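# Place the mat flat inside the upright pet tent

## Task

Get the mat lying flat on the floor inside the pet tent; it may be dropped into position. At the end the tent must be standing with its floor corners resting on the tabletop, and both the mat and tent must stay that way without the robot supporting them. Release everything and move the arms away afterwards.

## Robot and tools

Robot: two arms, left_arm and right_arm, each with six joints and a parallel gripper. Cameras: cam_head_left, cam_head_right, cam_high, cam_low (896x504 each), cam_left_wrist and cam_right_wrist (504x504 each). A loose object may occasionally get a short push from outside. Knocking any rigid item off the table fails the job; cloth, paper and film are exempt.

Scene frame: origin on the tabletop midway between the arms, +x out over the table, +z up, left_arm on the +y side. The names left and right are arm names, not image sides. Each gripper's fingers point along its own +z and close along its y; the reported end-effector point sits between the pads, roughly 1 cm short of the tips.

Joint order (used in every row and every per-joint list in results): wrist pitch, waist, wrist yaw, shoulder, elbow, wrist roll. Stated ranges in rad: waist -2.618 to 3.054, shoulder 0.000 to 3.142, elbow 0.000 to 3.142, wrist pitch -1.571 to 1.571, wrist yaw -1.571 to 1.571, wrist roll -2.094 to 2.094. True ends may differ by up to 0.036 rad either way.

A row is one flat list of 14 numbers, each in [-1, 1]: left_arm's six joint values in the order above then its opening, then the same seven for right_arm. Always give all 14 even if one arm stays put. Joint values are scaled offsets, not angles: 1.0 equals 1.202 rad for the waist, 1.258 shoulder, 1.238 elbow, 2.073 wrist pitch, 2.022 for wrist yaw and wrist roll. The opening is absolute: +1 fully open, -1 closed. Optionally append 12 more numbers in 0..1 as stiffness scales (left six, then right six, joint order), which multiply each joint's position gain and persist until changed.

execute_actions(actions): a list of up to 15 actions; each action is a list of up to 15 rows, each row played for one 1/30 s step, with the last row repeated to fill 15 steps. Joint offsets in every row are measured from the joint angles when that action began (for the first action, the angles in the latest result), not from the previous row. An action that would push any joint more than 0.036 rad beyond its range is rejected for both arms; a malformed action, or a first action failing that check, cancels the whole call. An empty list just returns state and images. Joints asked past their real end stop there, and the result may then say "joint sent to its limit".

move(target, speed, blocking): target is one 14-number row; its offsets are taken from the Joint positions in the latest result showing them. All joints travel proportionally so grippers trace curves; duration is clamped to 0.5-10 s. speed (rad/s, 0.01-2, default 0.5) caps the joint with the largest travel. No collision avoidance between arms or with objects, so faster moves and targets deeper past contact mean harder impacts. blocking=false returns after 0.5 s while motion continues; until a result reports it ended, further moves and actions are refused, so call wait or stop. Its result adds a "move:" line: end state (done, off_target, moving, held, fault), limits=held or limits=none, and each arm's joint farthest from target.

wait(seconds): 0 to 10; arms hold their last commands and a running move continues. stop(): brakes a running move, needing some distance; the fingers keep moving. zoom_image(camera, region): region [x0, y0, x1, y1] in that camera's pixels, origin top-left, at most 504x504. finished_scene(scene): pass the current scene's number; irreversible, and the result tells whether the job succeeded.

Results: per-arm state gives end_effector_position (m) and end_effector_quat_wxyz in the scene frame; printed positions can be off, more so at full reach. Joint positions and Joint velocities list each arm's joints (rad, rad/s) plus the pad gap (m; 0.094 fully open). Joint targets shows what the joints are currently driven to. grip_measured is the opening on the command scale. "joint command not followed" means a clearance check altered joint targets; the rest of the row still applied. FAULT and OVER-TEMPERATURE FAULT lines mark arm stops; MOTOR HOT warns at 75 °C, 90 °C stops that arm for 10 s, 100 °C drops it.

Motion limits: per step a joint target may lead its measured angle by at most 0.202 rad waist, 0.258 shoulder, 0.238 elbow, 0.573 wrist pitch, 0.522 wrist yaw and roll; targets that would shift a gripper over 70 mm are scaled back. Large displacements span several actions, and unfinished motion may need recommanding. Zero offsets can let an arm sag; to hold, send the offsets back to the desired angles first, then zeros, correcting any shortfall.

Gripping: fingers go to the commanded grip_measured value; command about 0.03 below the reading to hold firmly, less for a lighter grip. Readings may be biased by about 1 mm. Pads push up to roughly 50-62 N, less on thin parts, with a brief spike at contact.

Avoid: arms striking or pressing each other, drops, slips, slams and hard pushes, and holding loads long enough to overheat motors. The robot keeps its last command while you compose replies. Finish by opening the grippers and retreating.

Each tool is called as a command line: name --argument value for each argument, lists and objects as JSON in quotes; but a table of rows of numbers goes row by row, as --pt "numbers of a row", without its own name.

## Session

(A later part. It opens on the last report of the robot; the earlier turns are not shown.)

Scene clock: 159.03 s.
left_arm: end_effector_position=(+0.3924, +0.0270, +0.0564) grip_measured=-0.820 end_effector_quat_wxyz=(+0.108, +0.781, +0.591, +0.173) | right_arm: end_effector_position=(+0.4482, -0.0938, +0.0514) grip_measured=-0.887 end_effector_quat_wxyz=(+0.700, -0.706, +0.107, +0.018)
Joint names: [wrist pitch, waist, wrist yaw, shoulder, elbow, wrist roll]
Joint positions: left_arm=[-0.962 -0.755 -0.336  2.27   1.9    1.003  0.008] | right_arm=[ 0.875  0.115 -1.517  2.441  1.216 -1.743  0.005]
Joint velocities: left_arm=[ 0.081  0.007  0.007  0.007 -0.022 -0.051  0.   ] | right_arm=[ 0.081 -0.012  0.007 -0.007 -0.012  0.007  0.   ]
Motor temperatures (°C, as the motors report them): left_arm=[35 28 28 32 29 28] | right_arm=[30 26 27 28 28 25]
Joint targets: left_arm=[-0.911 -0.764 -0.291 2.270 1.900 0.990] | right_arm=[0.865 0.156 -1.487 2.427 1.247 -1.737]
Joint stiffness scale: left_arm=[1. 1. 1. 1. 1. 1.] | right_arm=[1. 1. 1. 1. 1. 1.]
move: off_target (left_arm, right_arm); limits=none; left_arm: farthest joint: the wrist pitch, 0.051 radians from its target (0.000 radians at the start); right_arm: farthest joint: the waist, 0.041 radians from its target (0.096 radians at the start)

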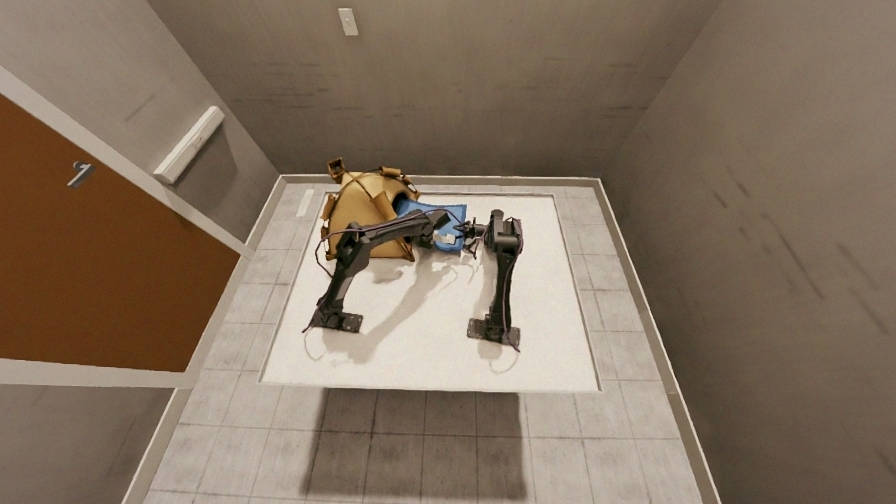

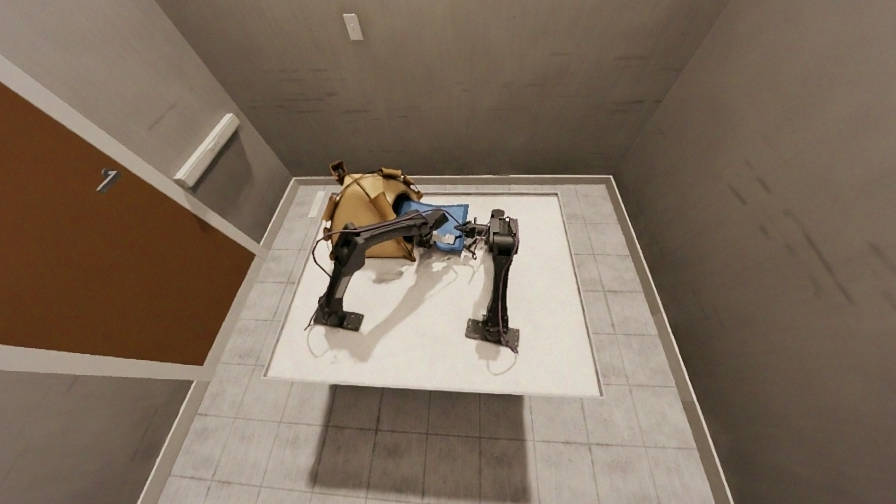

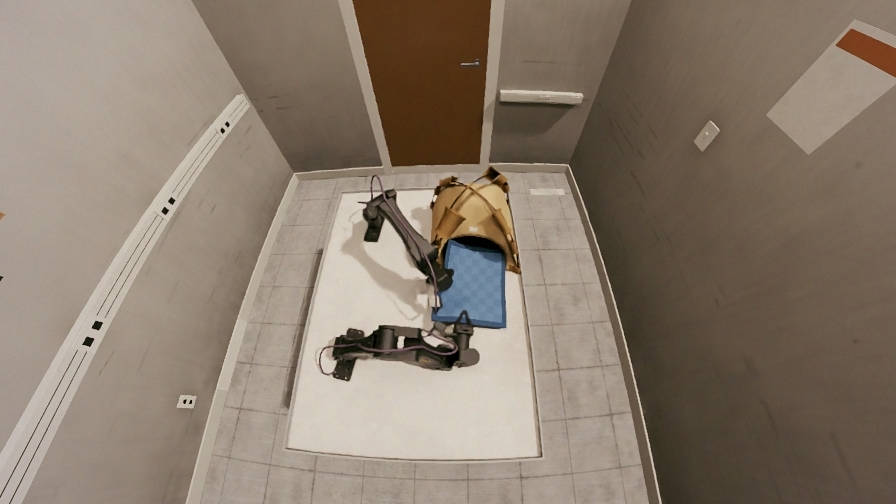

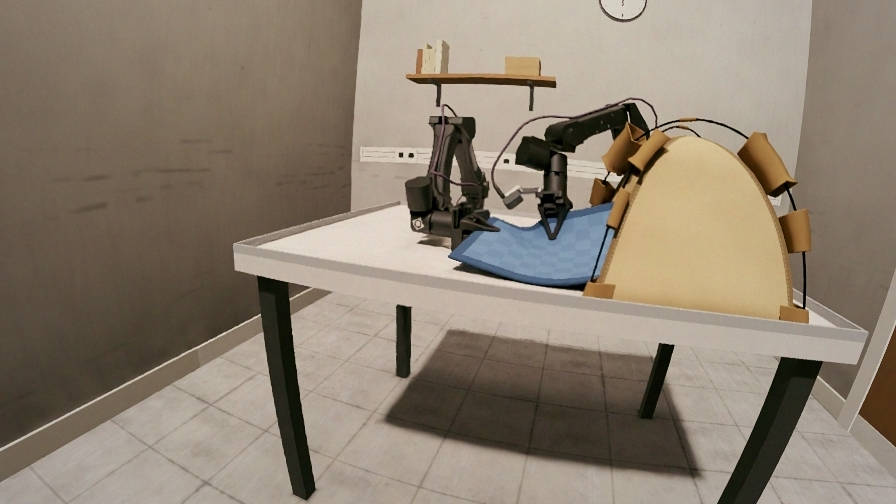

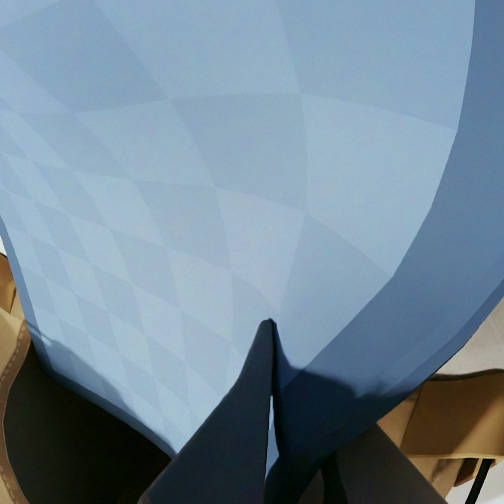

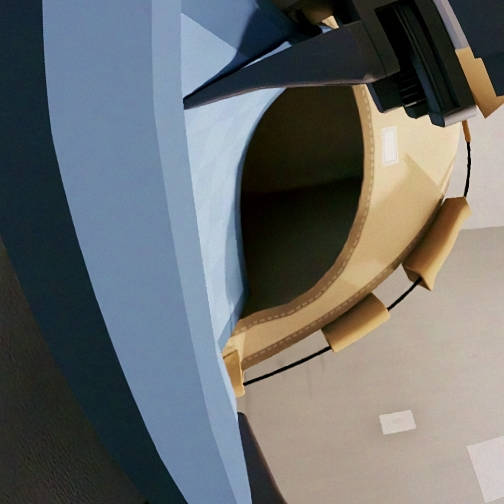

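move --target '[0.055,0.072,0.01,-0.11,-0.187,0,-0.85, 0,0.11,0.06,-0.02,0.025,0,-0.915]' --speed 0.15

zoom_image --camera "cam_high" --region '[400, 170, 560, 350]'

Scene clock: 161.73 s.
left_arm: end_effector_position=(+0.3962, +0.0774, +0.0577) grip_measured=-0.840 end_effector_quat_wxyz=(+0.102, +0.762, +0.614, +0.176) | right_arm: end_effector_position=(+0.4490, -0.0480, +0.0482) grip_measured=-0.887 end_effector_quat_wxyz=(+0.689, -0.719, +0.090, +0.006)
Joint names: [wrist pitch, waist, wrist yaw, shoulder, elbow, wrist roll]
Joint positions: left_arm=[-0.877 -0.678 -0.333  2.136  1.688  1.02   0.008] | right_arm=[ 0.896  0.222 -1.413  2.44   1.22  -1.757  0.005]
Joint velocities: left_arm=[ 0.037  0.002  0.051 -0.007  0.002  0.037  0.   ] | right_arm=[ 0.007  0.012 -0.022 -0.002  0.002 -0.037  0.001]
Motor temperatures (°C, as the motors report them): left_arm=[35 28 28 32 29 28] | right_arm=[30 26 27 28 28 25]
Joint targets: left_arm=[-0.847 -0.669 -0.316 2.132 1.669 1.003] | right_arm=[0.875 0.247 -1.396 2.416 1.247 -1.743]
Joint stiffness scale: left_arm=[1. 1. 1. 1. 1. 1.] | right_arm=[1. 1. 1. 1. 1. 1.]
move: off_target (left_arm, right_arm); limits=none; left_arm: farthest joint: the wrist pitch, 0.029 radians from its target (0.114 radians at the start); right_arm: farthest joint: the elbow, 0.027 radians from its target (0.031 radians at the start)

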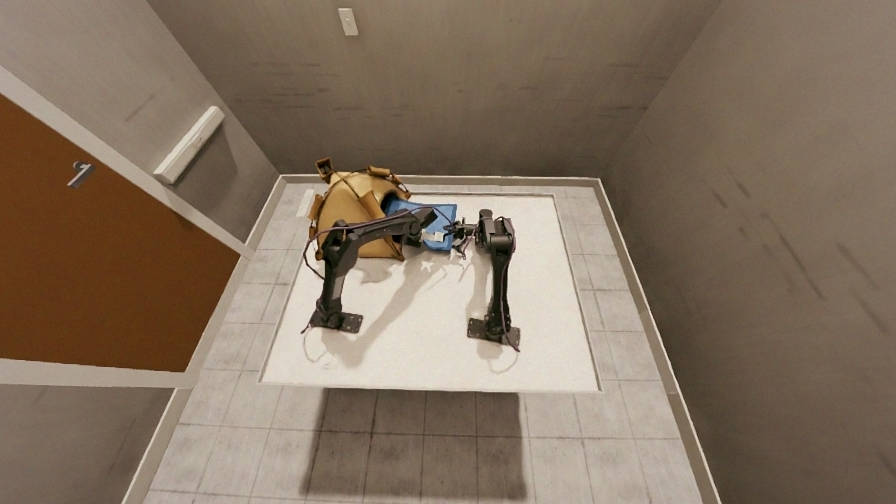

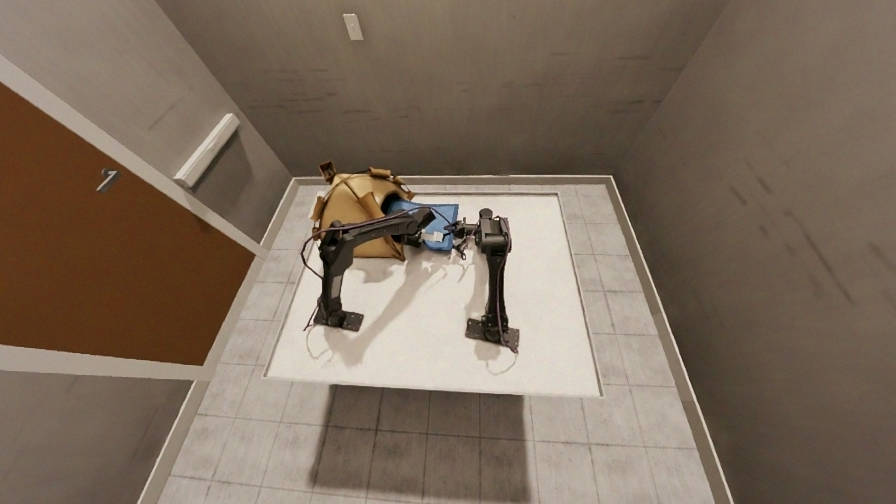

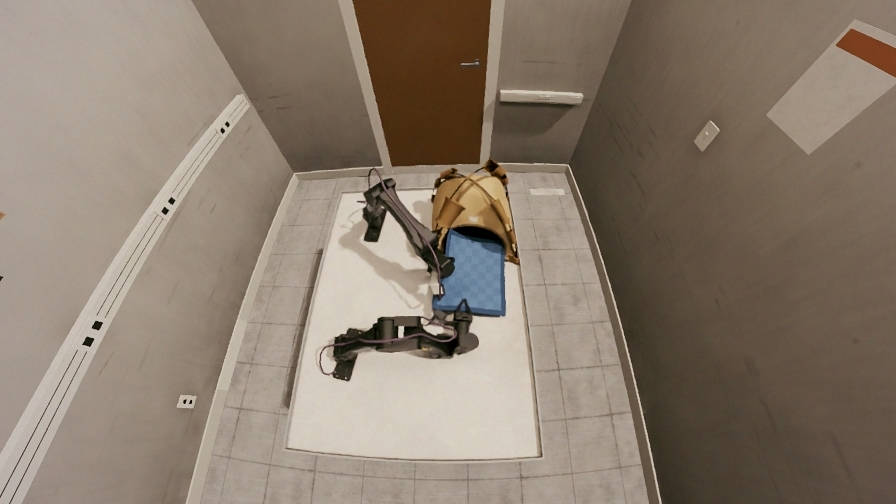

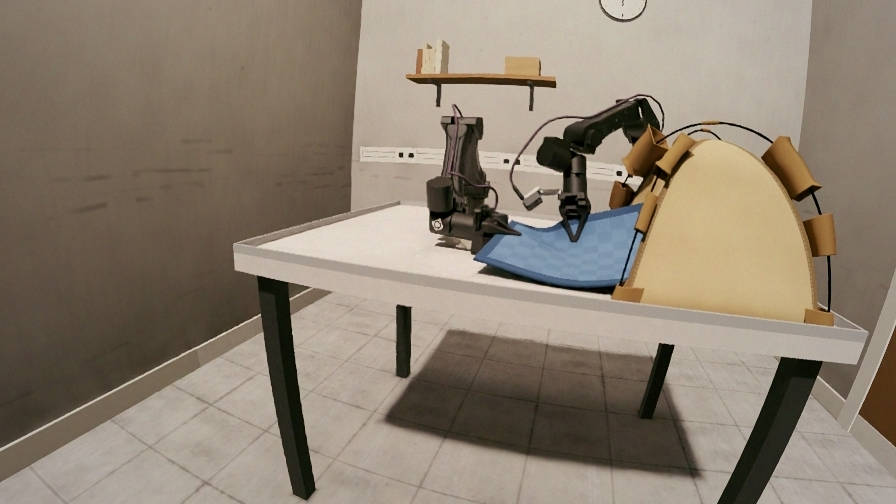

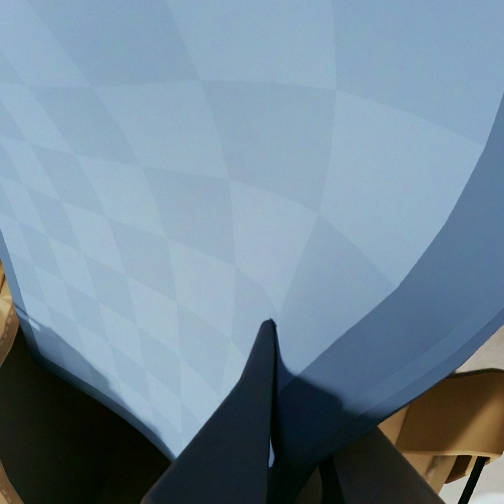

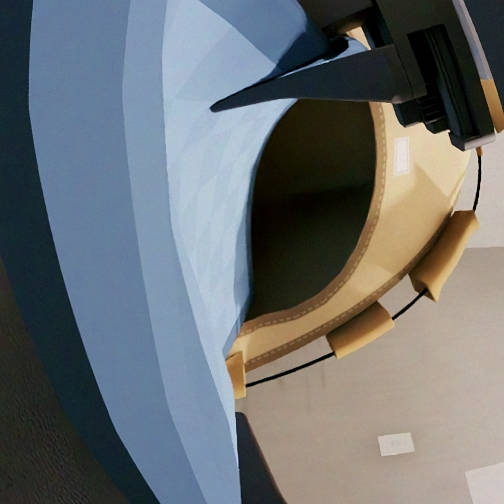

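Region (400, 170, 560, 350) of cam_high's 896x504 image, scaled by 2.800, with more detail than that image has.

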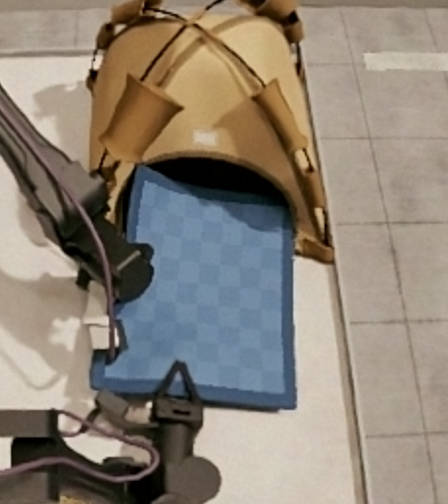

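move --target '[0.045,0.076,0.005,-0.1,-0.175,0.08,-0.86, -0.005,0.115,0.065,-0.025,0.035,0,-0.915]' --speed 0.15

zoom_image --camera "cam_high" --region '[400, 160, 560, 340]'

Scene clock: 164.17 s.
left_arm: end_effector_position=(+0.3951, +0.1287, +0.0547) grip_measured=-0.848 end_effector_quat_wxyz=(+0.081, +0.789, +0.579, +0.187) | right_arm: end_effector_position=(+0.4462, +0.0024, +0.0448) grip_measured=-0.887 end_effector_quat_wxyz=(-0.677, +0.732, -0.078, +0.004)
Joint names: [wrist pitch, waist, wrist yaw, shoulder, elbow, wrist roll]
Joint positions: left_arm=[-0.799 -0.598 -0.331  2.016  1.492  1.192  0.007] | right_arm=[ 0.895  0.34  -1.295  2.44   1.233 -1.772  0.005]
Joint velocities: left_arm=[-0.022 -0.007  0.066  0.002 -0.017  0.007  0.001] | right_arm=[-0.037 -0.002 -0.037  0.002 -0.012 -0.095  0.   ]
Motor temperatures (°C, as the motors report them): left_arm=[35 28 28 32 29 28] | right_arm=[30 26 27 28 28 25]
Joint targets: left_arm=[-0.784 -0.587 -0.322 2.010 1.471 1.182] | right_arm=[0.885 0.360 -1.281 2.409 1.263 -1.757]
Joint stiffness scale: left_arm=[1. 1. 1. 1. 1. 1.] | right_arm=[1. 1. 1. 1. 1. 1.]
move: off_target (right_arm); limits=none; left_arm: farthest joint: the elbow, 0.020 radians from its target (0.216 radians at the start); right_arm: farthest joint: the shoulder, 0.032 radians from its target (0.032 radians at the start)

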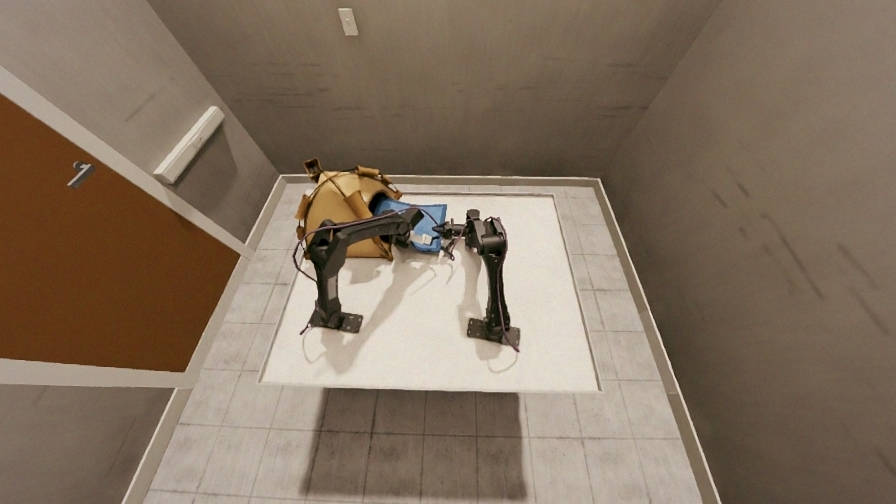

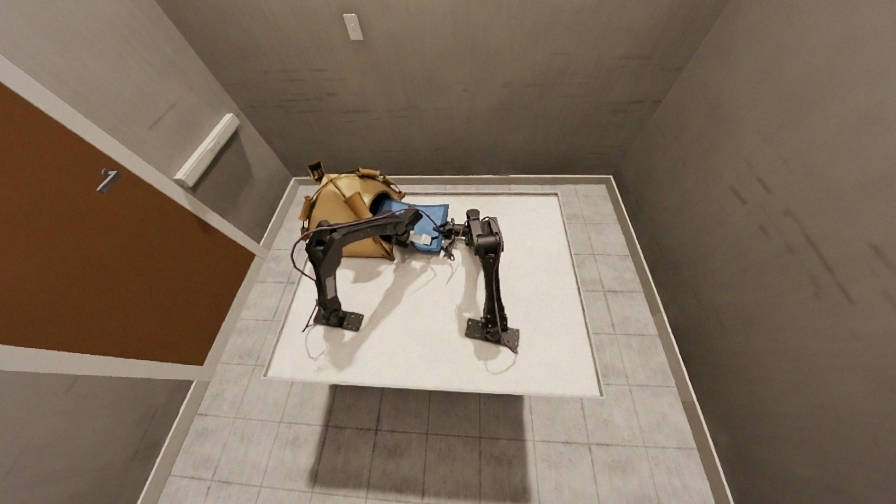

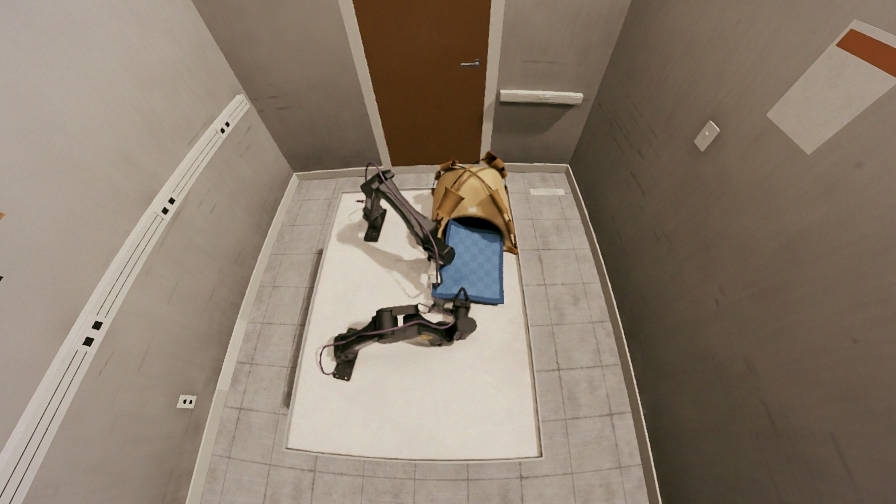

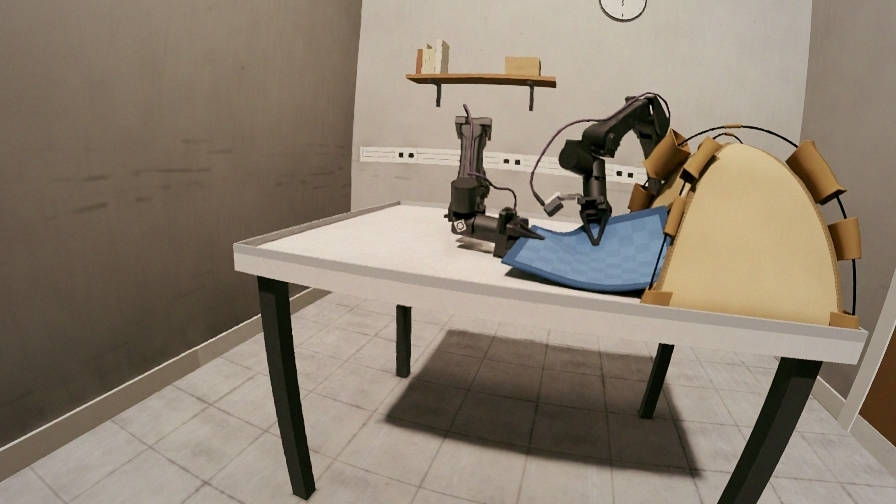

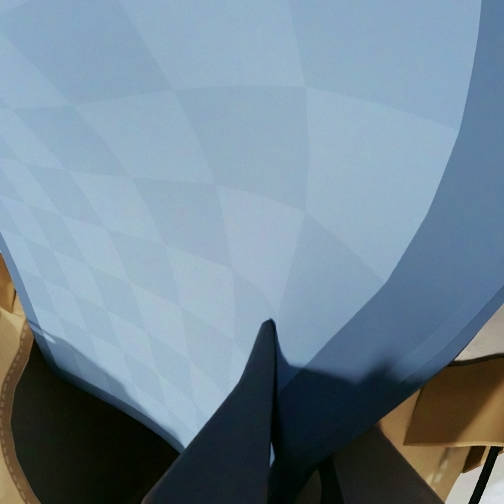

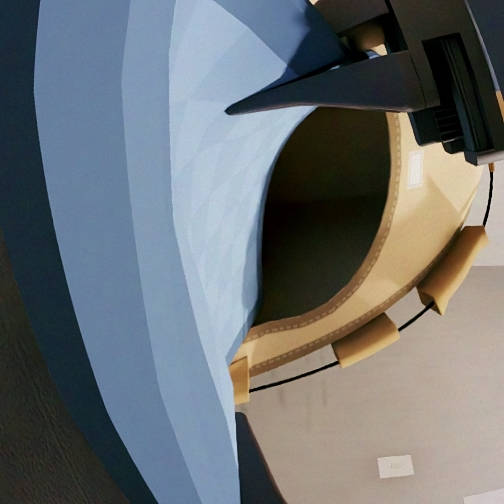

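Region (400, 160, 560, 340) of cam_high's 896x504 image, scaled by 2.800, with more detail than that image has.

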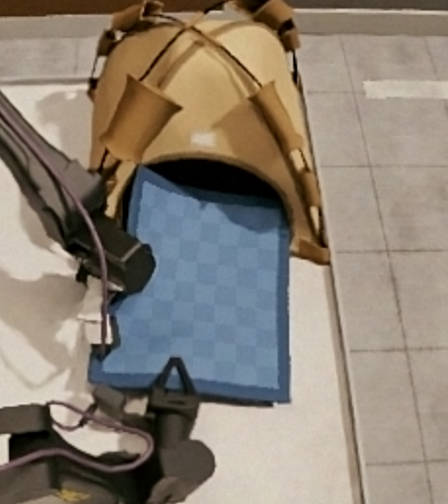

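move --target '[0.022,0.056,0.0,-0.052,-0.093,0.04,-0.87, -0.045,0.075,0.04,-0.072,0.05,0,-0.915]' --speed 0.08

zoom_image --camera "cam_high" --region '[400, 160, 560, 340]'

Scene clock: 167.07 s.
left_arm: end_effector_position=(+0.3965, +0.1561, +0.0543) grip_measured=-0.855 end_effector_quat_wxyz=(+0.074, +0.800, +0.562, +0.194) | right_arm: end_effector_position=(+0.4457, +0.0303, +0.0525) grip_measured=-0.887 end_effector_quat_wxyz=(-0.662, +0.744, -0.093, -0.006)
Joint names: [wrist pitch, waist, wrist yaw, shoulder, elbow, wrist roll]
Joint positions: left_arm=[-0.753 -0.546 -0.33   1.956  1.4    1.286  0.007] | right_arm=[ 0.777  0.406 -1.215  2.395  1.253 -1.782  0.005]
Joint velocities: left_arm=[-0.081 -0.007  0.066 -0.002 -0.002 -0.037  0.001] | right_arm=[ 0.022  0.002  0.007 -0.002  0.002 -0.066  0.   ]
Motor temperatures (°C, as the motors report them): left_arm=[35 28 28 32 29 28] | right_arm=[30 26 27 29 28 25]
Joint targets: left_arm=[-0.753 -0.530 -0.332 1.951 1.377 1.273] | right_arm=[0.802 0.430 -1.214 2.349 1.294 -1.772]
Joint stiffness scale: left_arm=[1. 1. 1. 1. 1. 1.] | right_arm=[1. 1. 1. 1. 1. 1.]
move: off_target (left_arm, right_arm); limits=none; left_arm: farthest joint: the elbow, 0.023 radians from its target (0.115 radians at the start); right_arm: farthest joint: the shoulder, 0.046 radians from its target (0.091 radians at the start)

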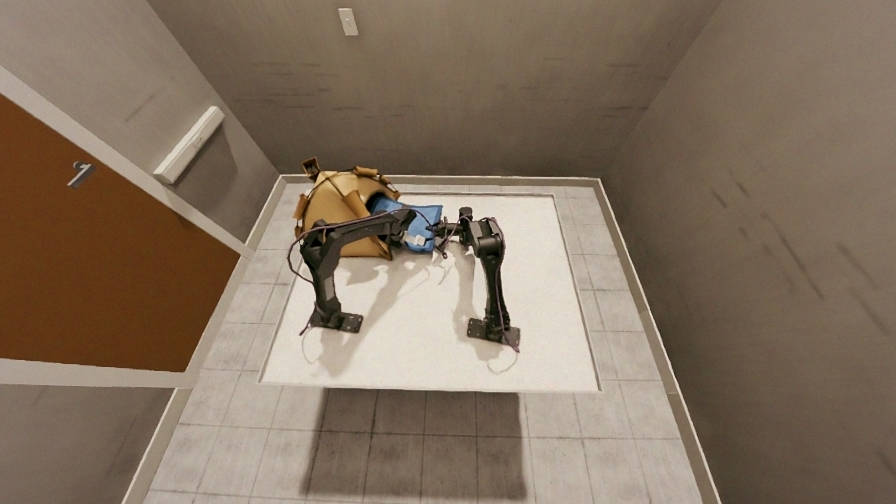

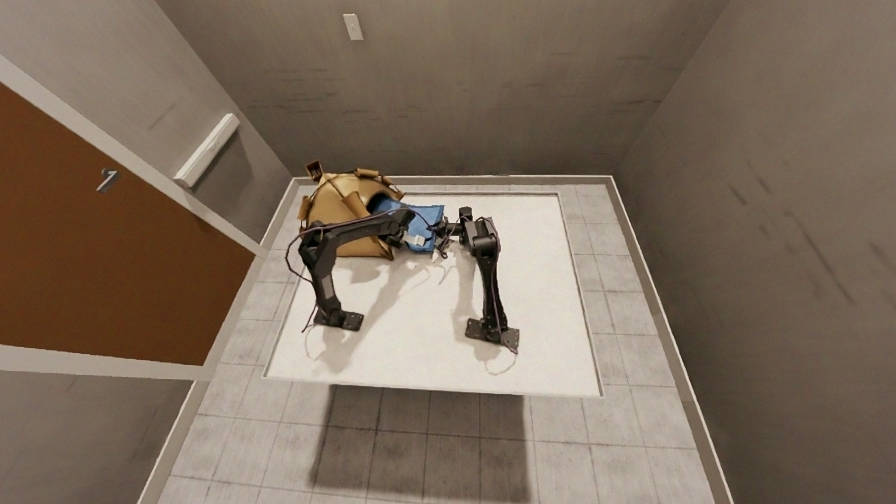

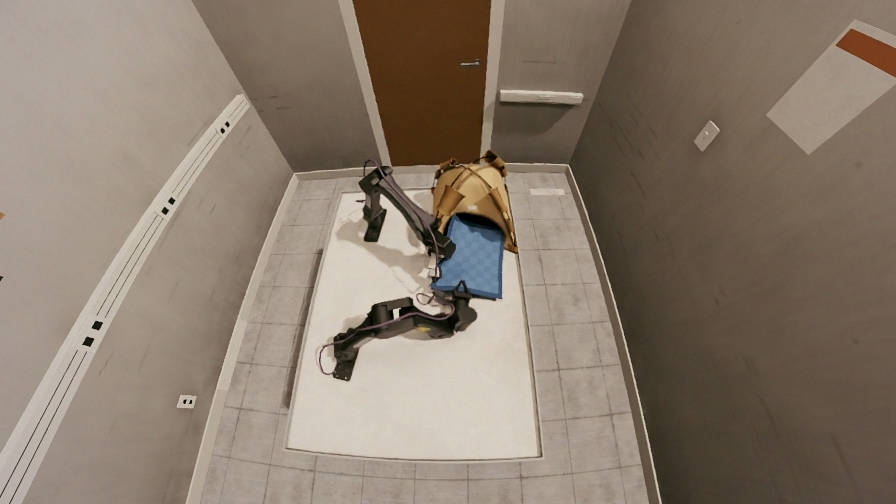

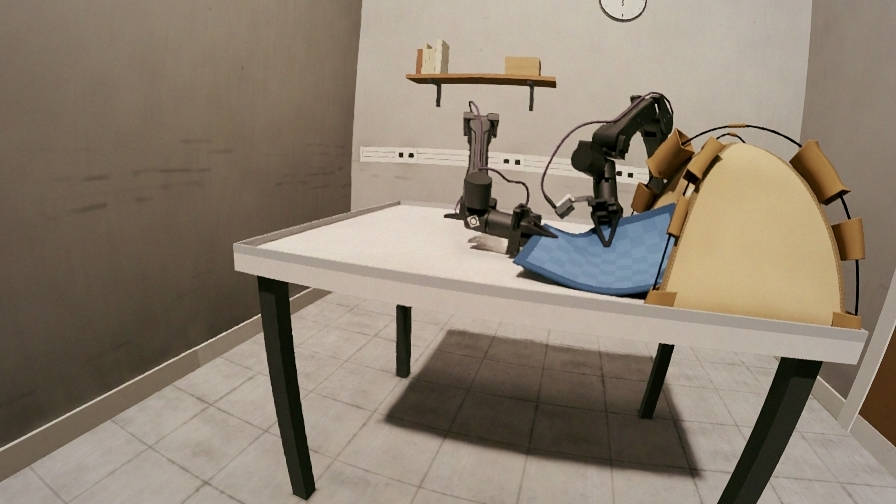

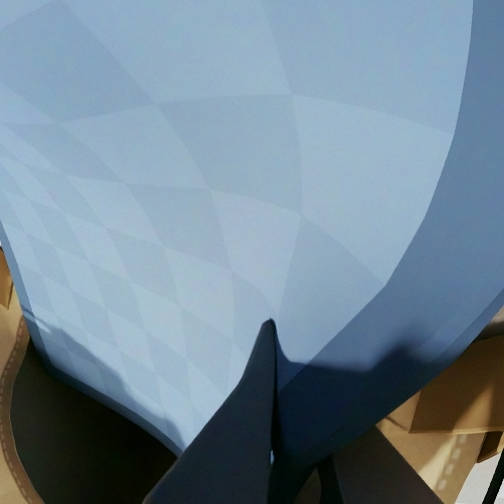

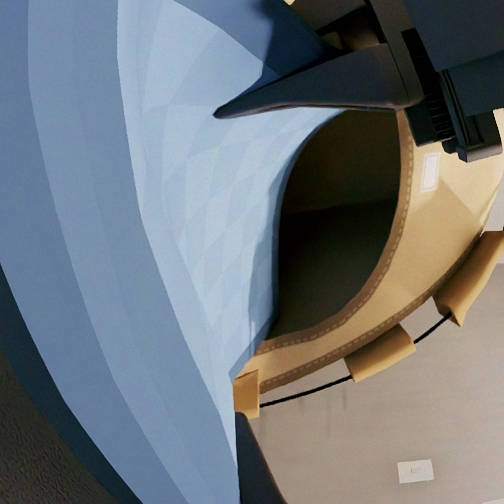

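Region (400, 160, 560, 340) of cam_high's 896x504 image, scaled by 2.800, with more detail than that image has.

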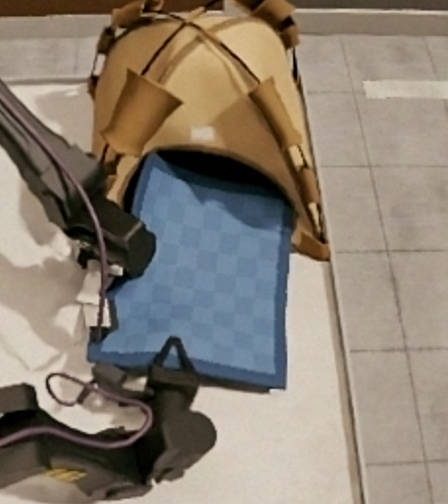

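zoom_image --camera "cam_head_right" --region '[330, 160, 470, 270]'

zoom_image --camera "cam_low" --region '[500, 130, 760, 320]'

Region (330, 160, 470, 270) of cam_head_right's 896x504 image, scaled by 3.600, with more detail than that image has; it fills the top 396 rows of this view, and the rest is white.

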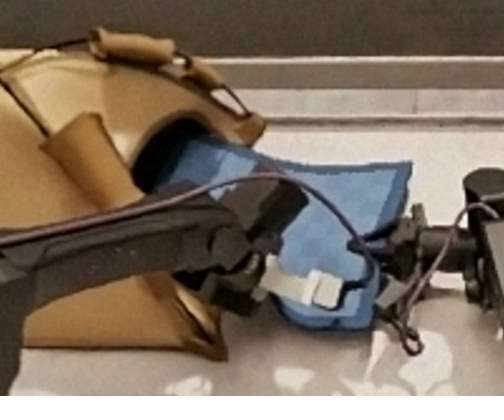

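Region (500, 130, 760, 320) of cam_low's 896x504 image, scaled by 1.938, with more detail than that image has; it fills the top 368 rows of this view, and the rest is white.

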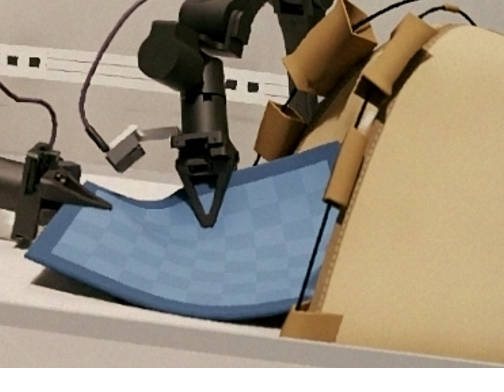

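move --target '[0.095,0.056,0.096,-0.052,-0.093,0.03,-0.91, -0.05,-0.03,-0.02,-0.125,0.035,0,-0.915]' --speed 0.1

zoom_image --camera "cam_high" --region '[400, 160, 560, 340]'

zoom_image --camera "cam_low" --region '[500, 130, 760, 320]'

Scene clock: 170.90 s.
left_arm: end_effector_position=(+0.4062, +0.1383, +0.0598) grip_measured=-0.873 end_effector_quat_wxyz=(+0.170, +0.804, +0.552, +0.141) | right_arm: end_effector_position=(+0.4540, +0.0144, +0.0871) grip_measured=-0.887 end_effector_quat_wxyz=(-0.659, +0.744, -0.112, +0.000)
Joint names: [wrist pitch, waist, wrist yaw, shoulder, elbow, wrist roll]
Joint positions: left_arm=[-0.565 -0.491 -0.145  1.89   1.307  1.35   0.006] | right_arm=[ 0.648  0.371 -1.214  2.289  1.253 -1.788  0.005]
Joint velocities: left_arm=[-0.051  0.012 -0.037 -0.002  0.007  0.007 -0.   ] | right_arm=[ 0.022 -0.002 -0.022 -0.007  0.007  0.007  0.   ]
Motor temperatures (°C, as the motors report them): left_arm=[35 28 28 32 29 28] | right_arm=[31 26 27 29 28 25]
Joint targets: left_arm=[-0.556 -0.479 -0.136 1.891 1.285 1.347] | right_arm=[0.673 0.370 -1.256 2.238 1.296 -1.782]
Joint stiffness scale: left_arm=[1. 1. 1. 1. 1. 1.] | right_arm=[1. 1. 1. 1. 1. 1.]
move: off_target (left_arm, right_arm); limits=none; left_arm: farthest joint: the elbow, 0.022 radians from its target (0.115 radians at the start); right_arm: farthest joint: the shoulder, 0.051 radians from its target (0.158 radians at the start)

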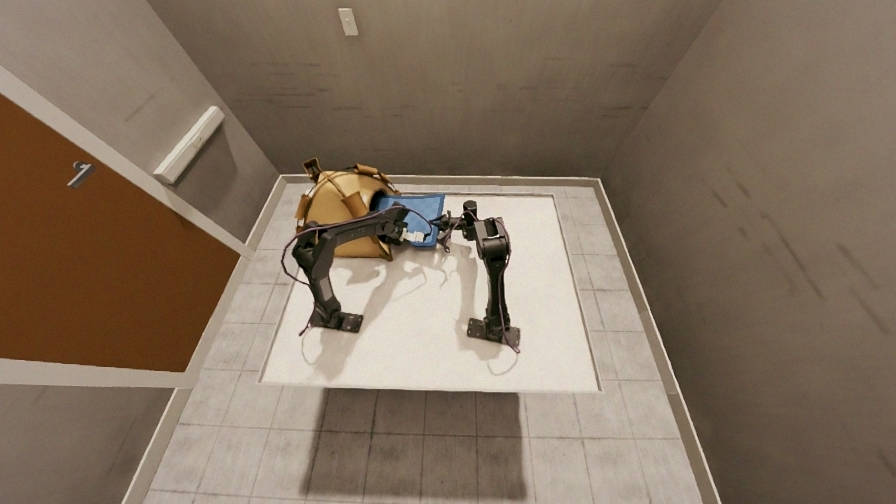

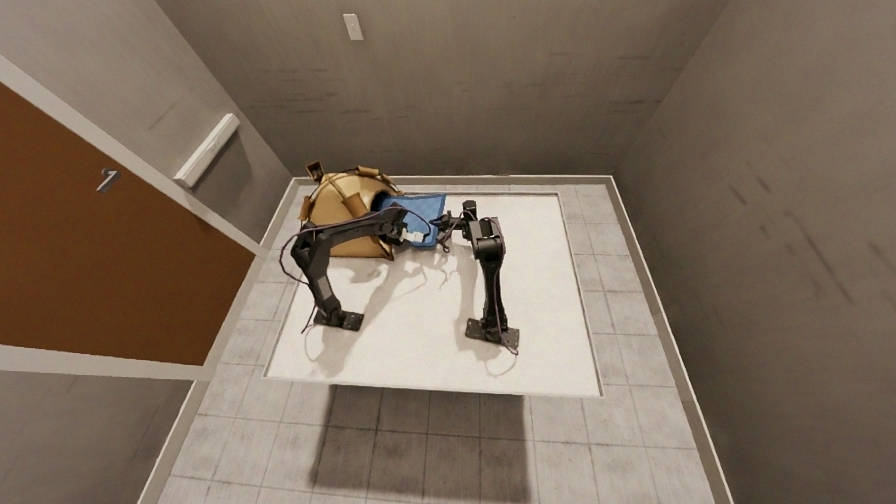

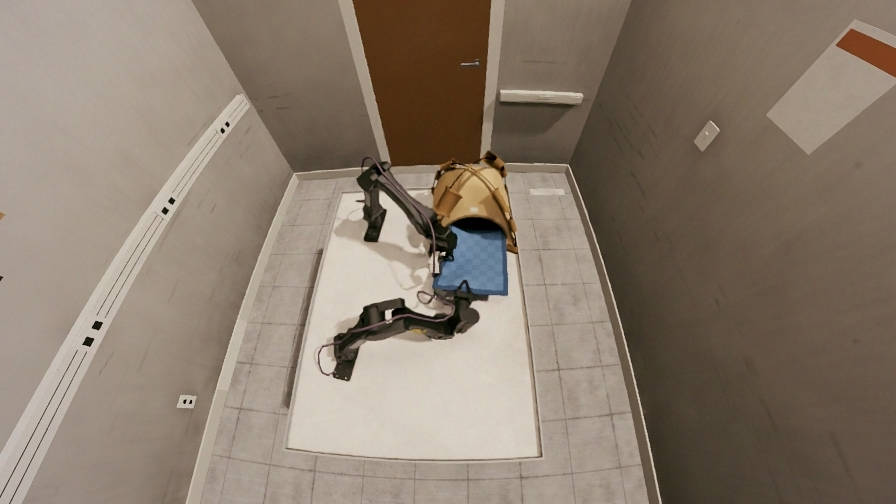

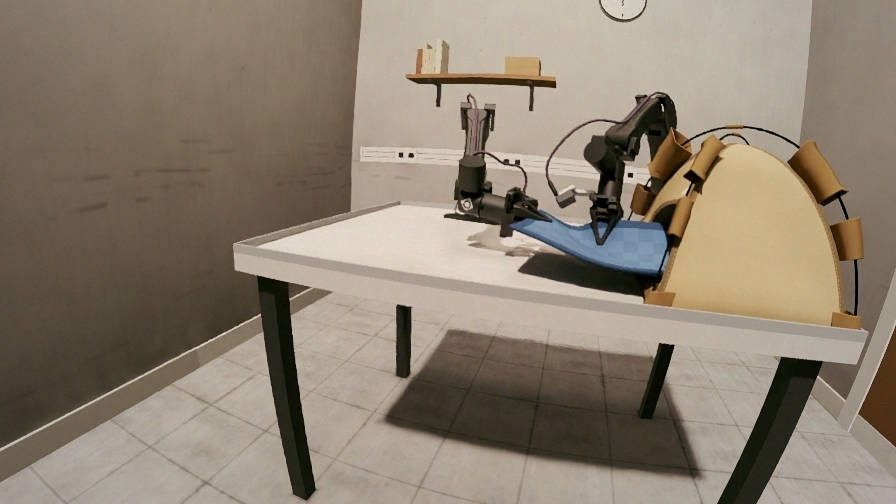

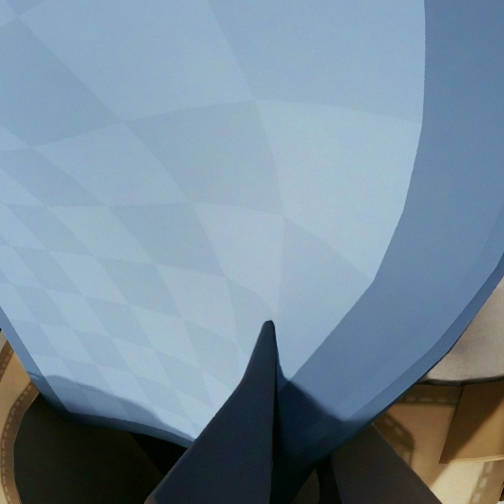

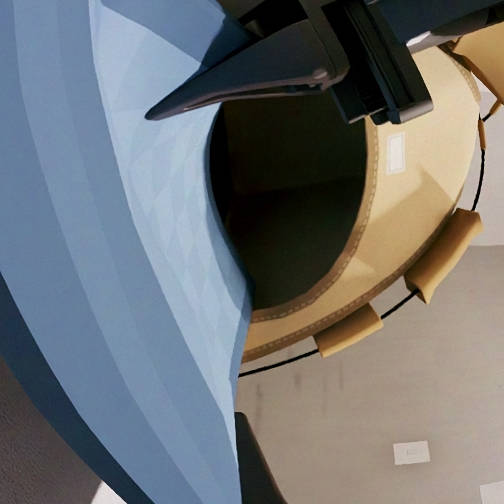

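Region (400, 160, 560, 340) of cam_high's 896x504 image, scaled by 2.800, with more detail than that image has.

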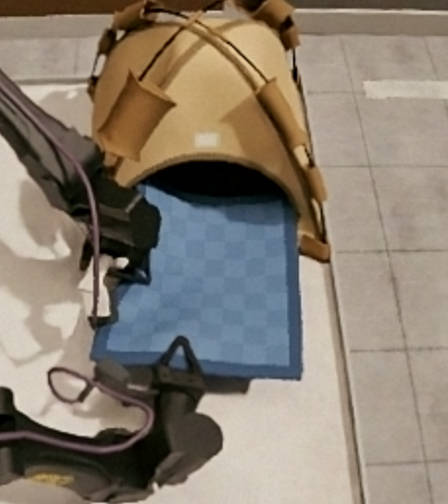

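Region (500, 130, 760, 320) of cam_low's 896x504 image, scaled by 1.938, with more detail than that image has; it fills the top 368 rows of this view, and the rest is white.

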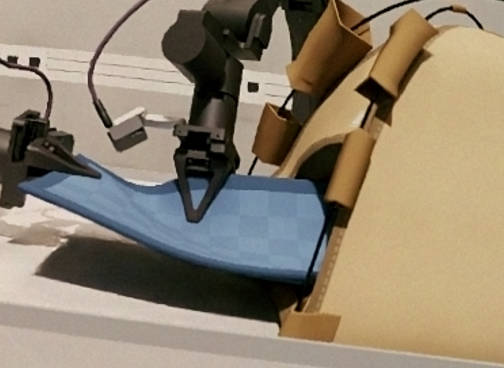

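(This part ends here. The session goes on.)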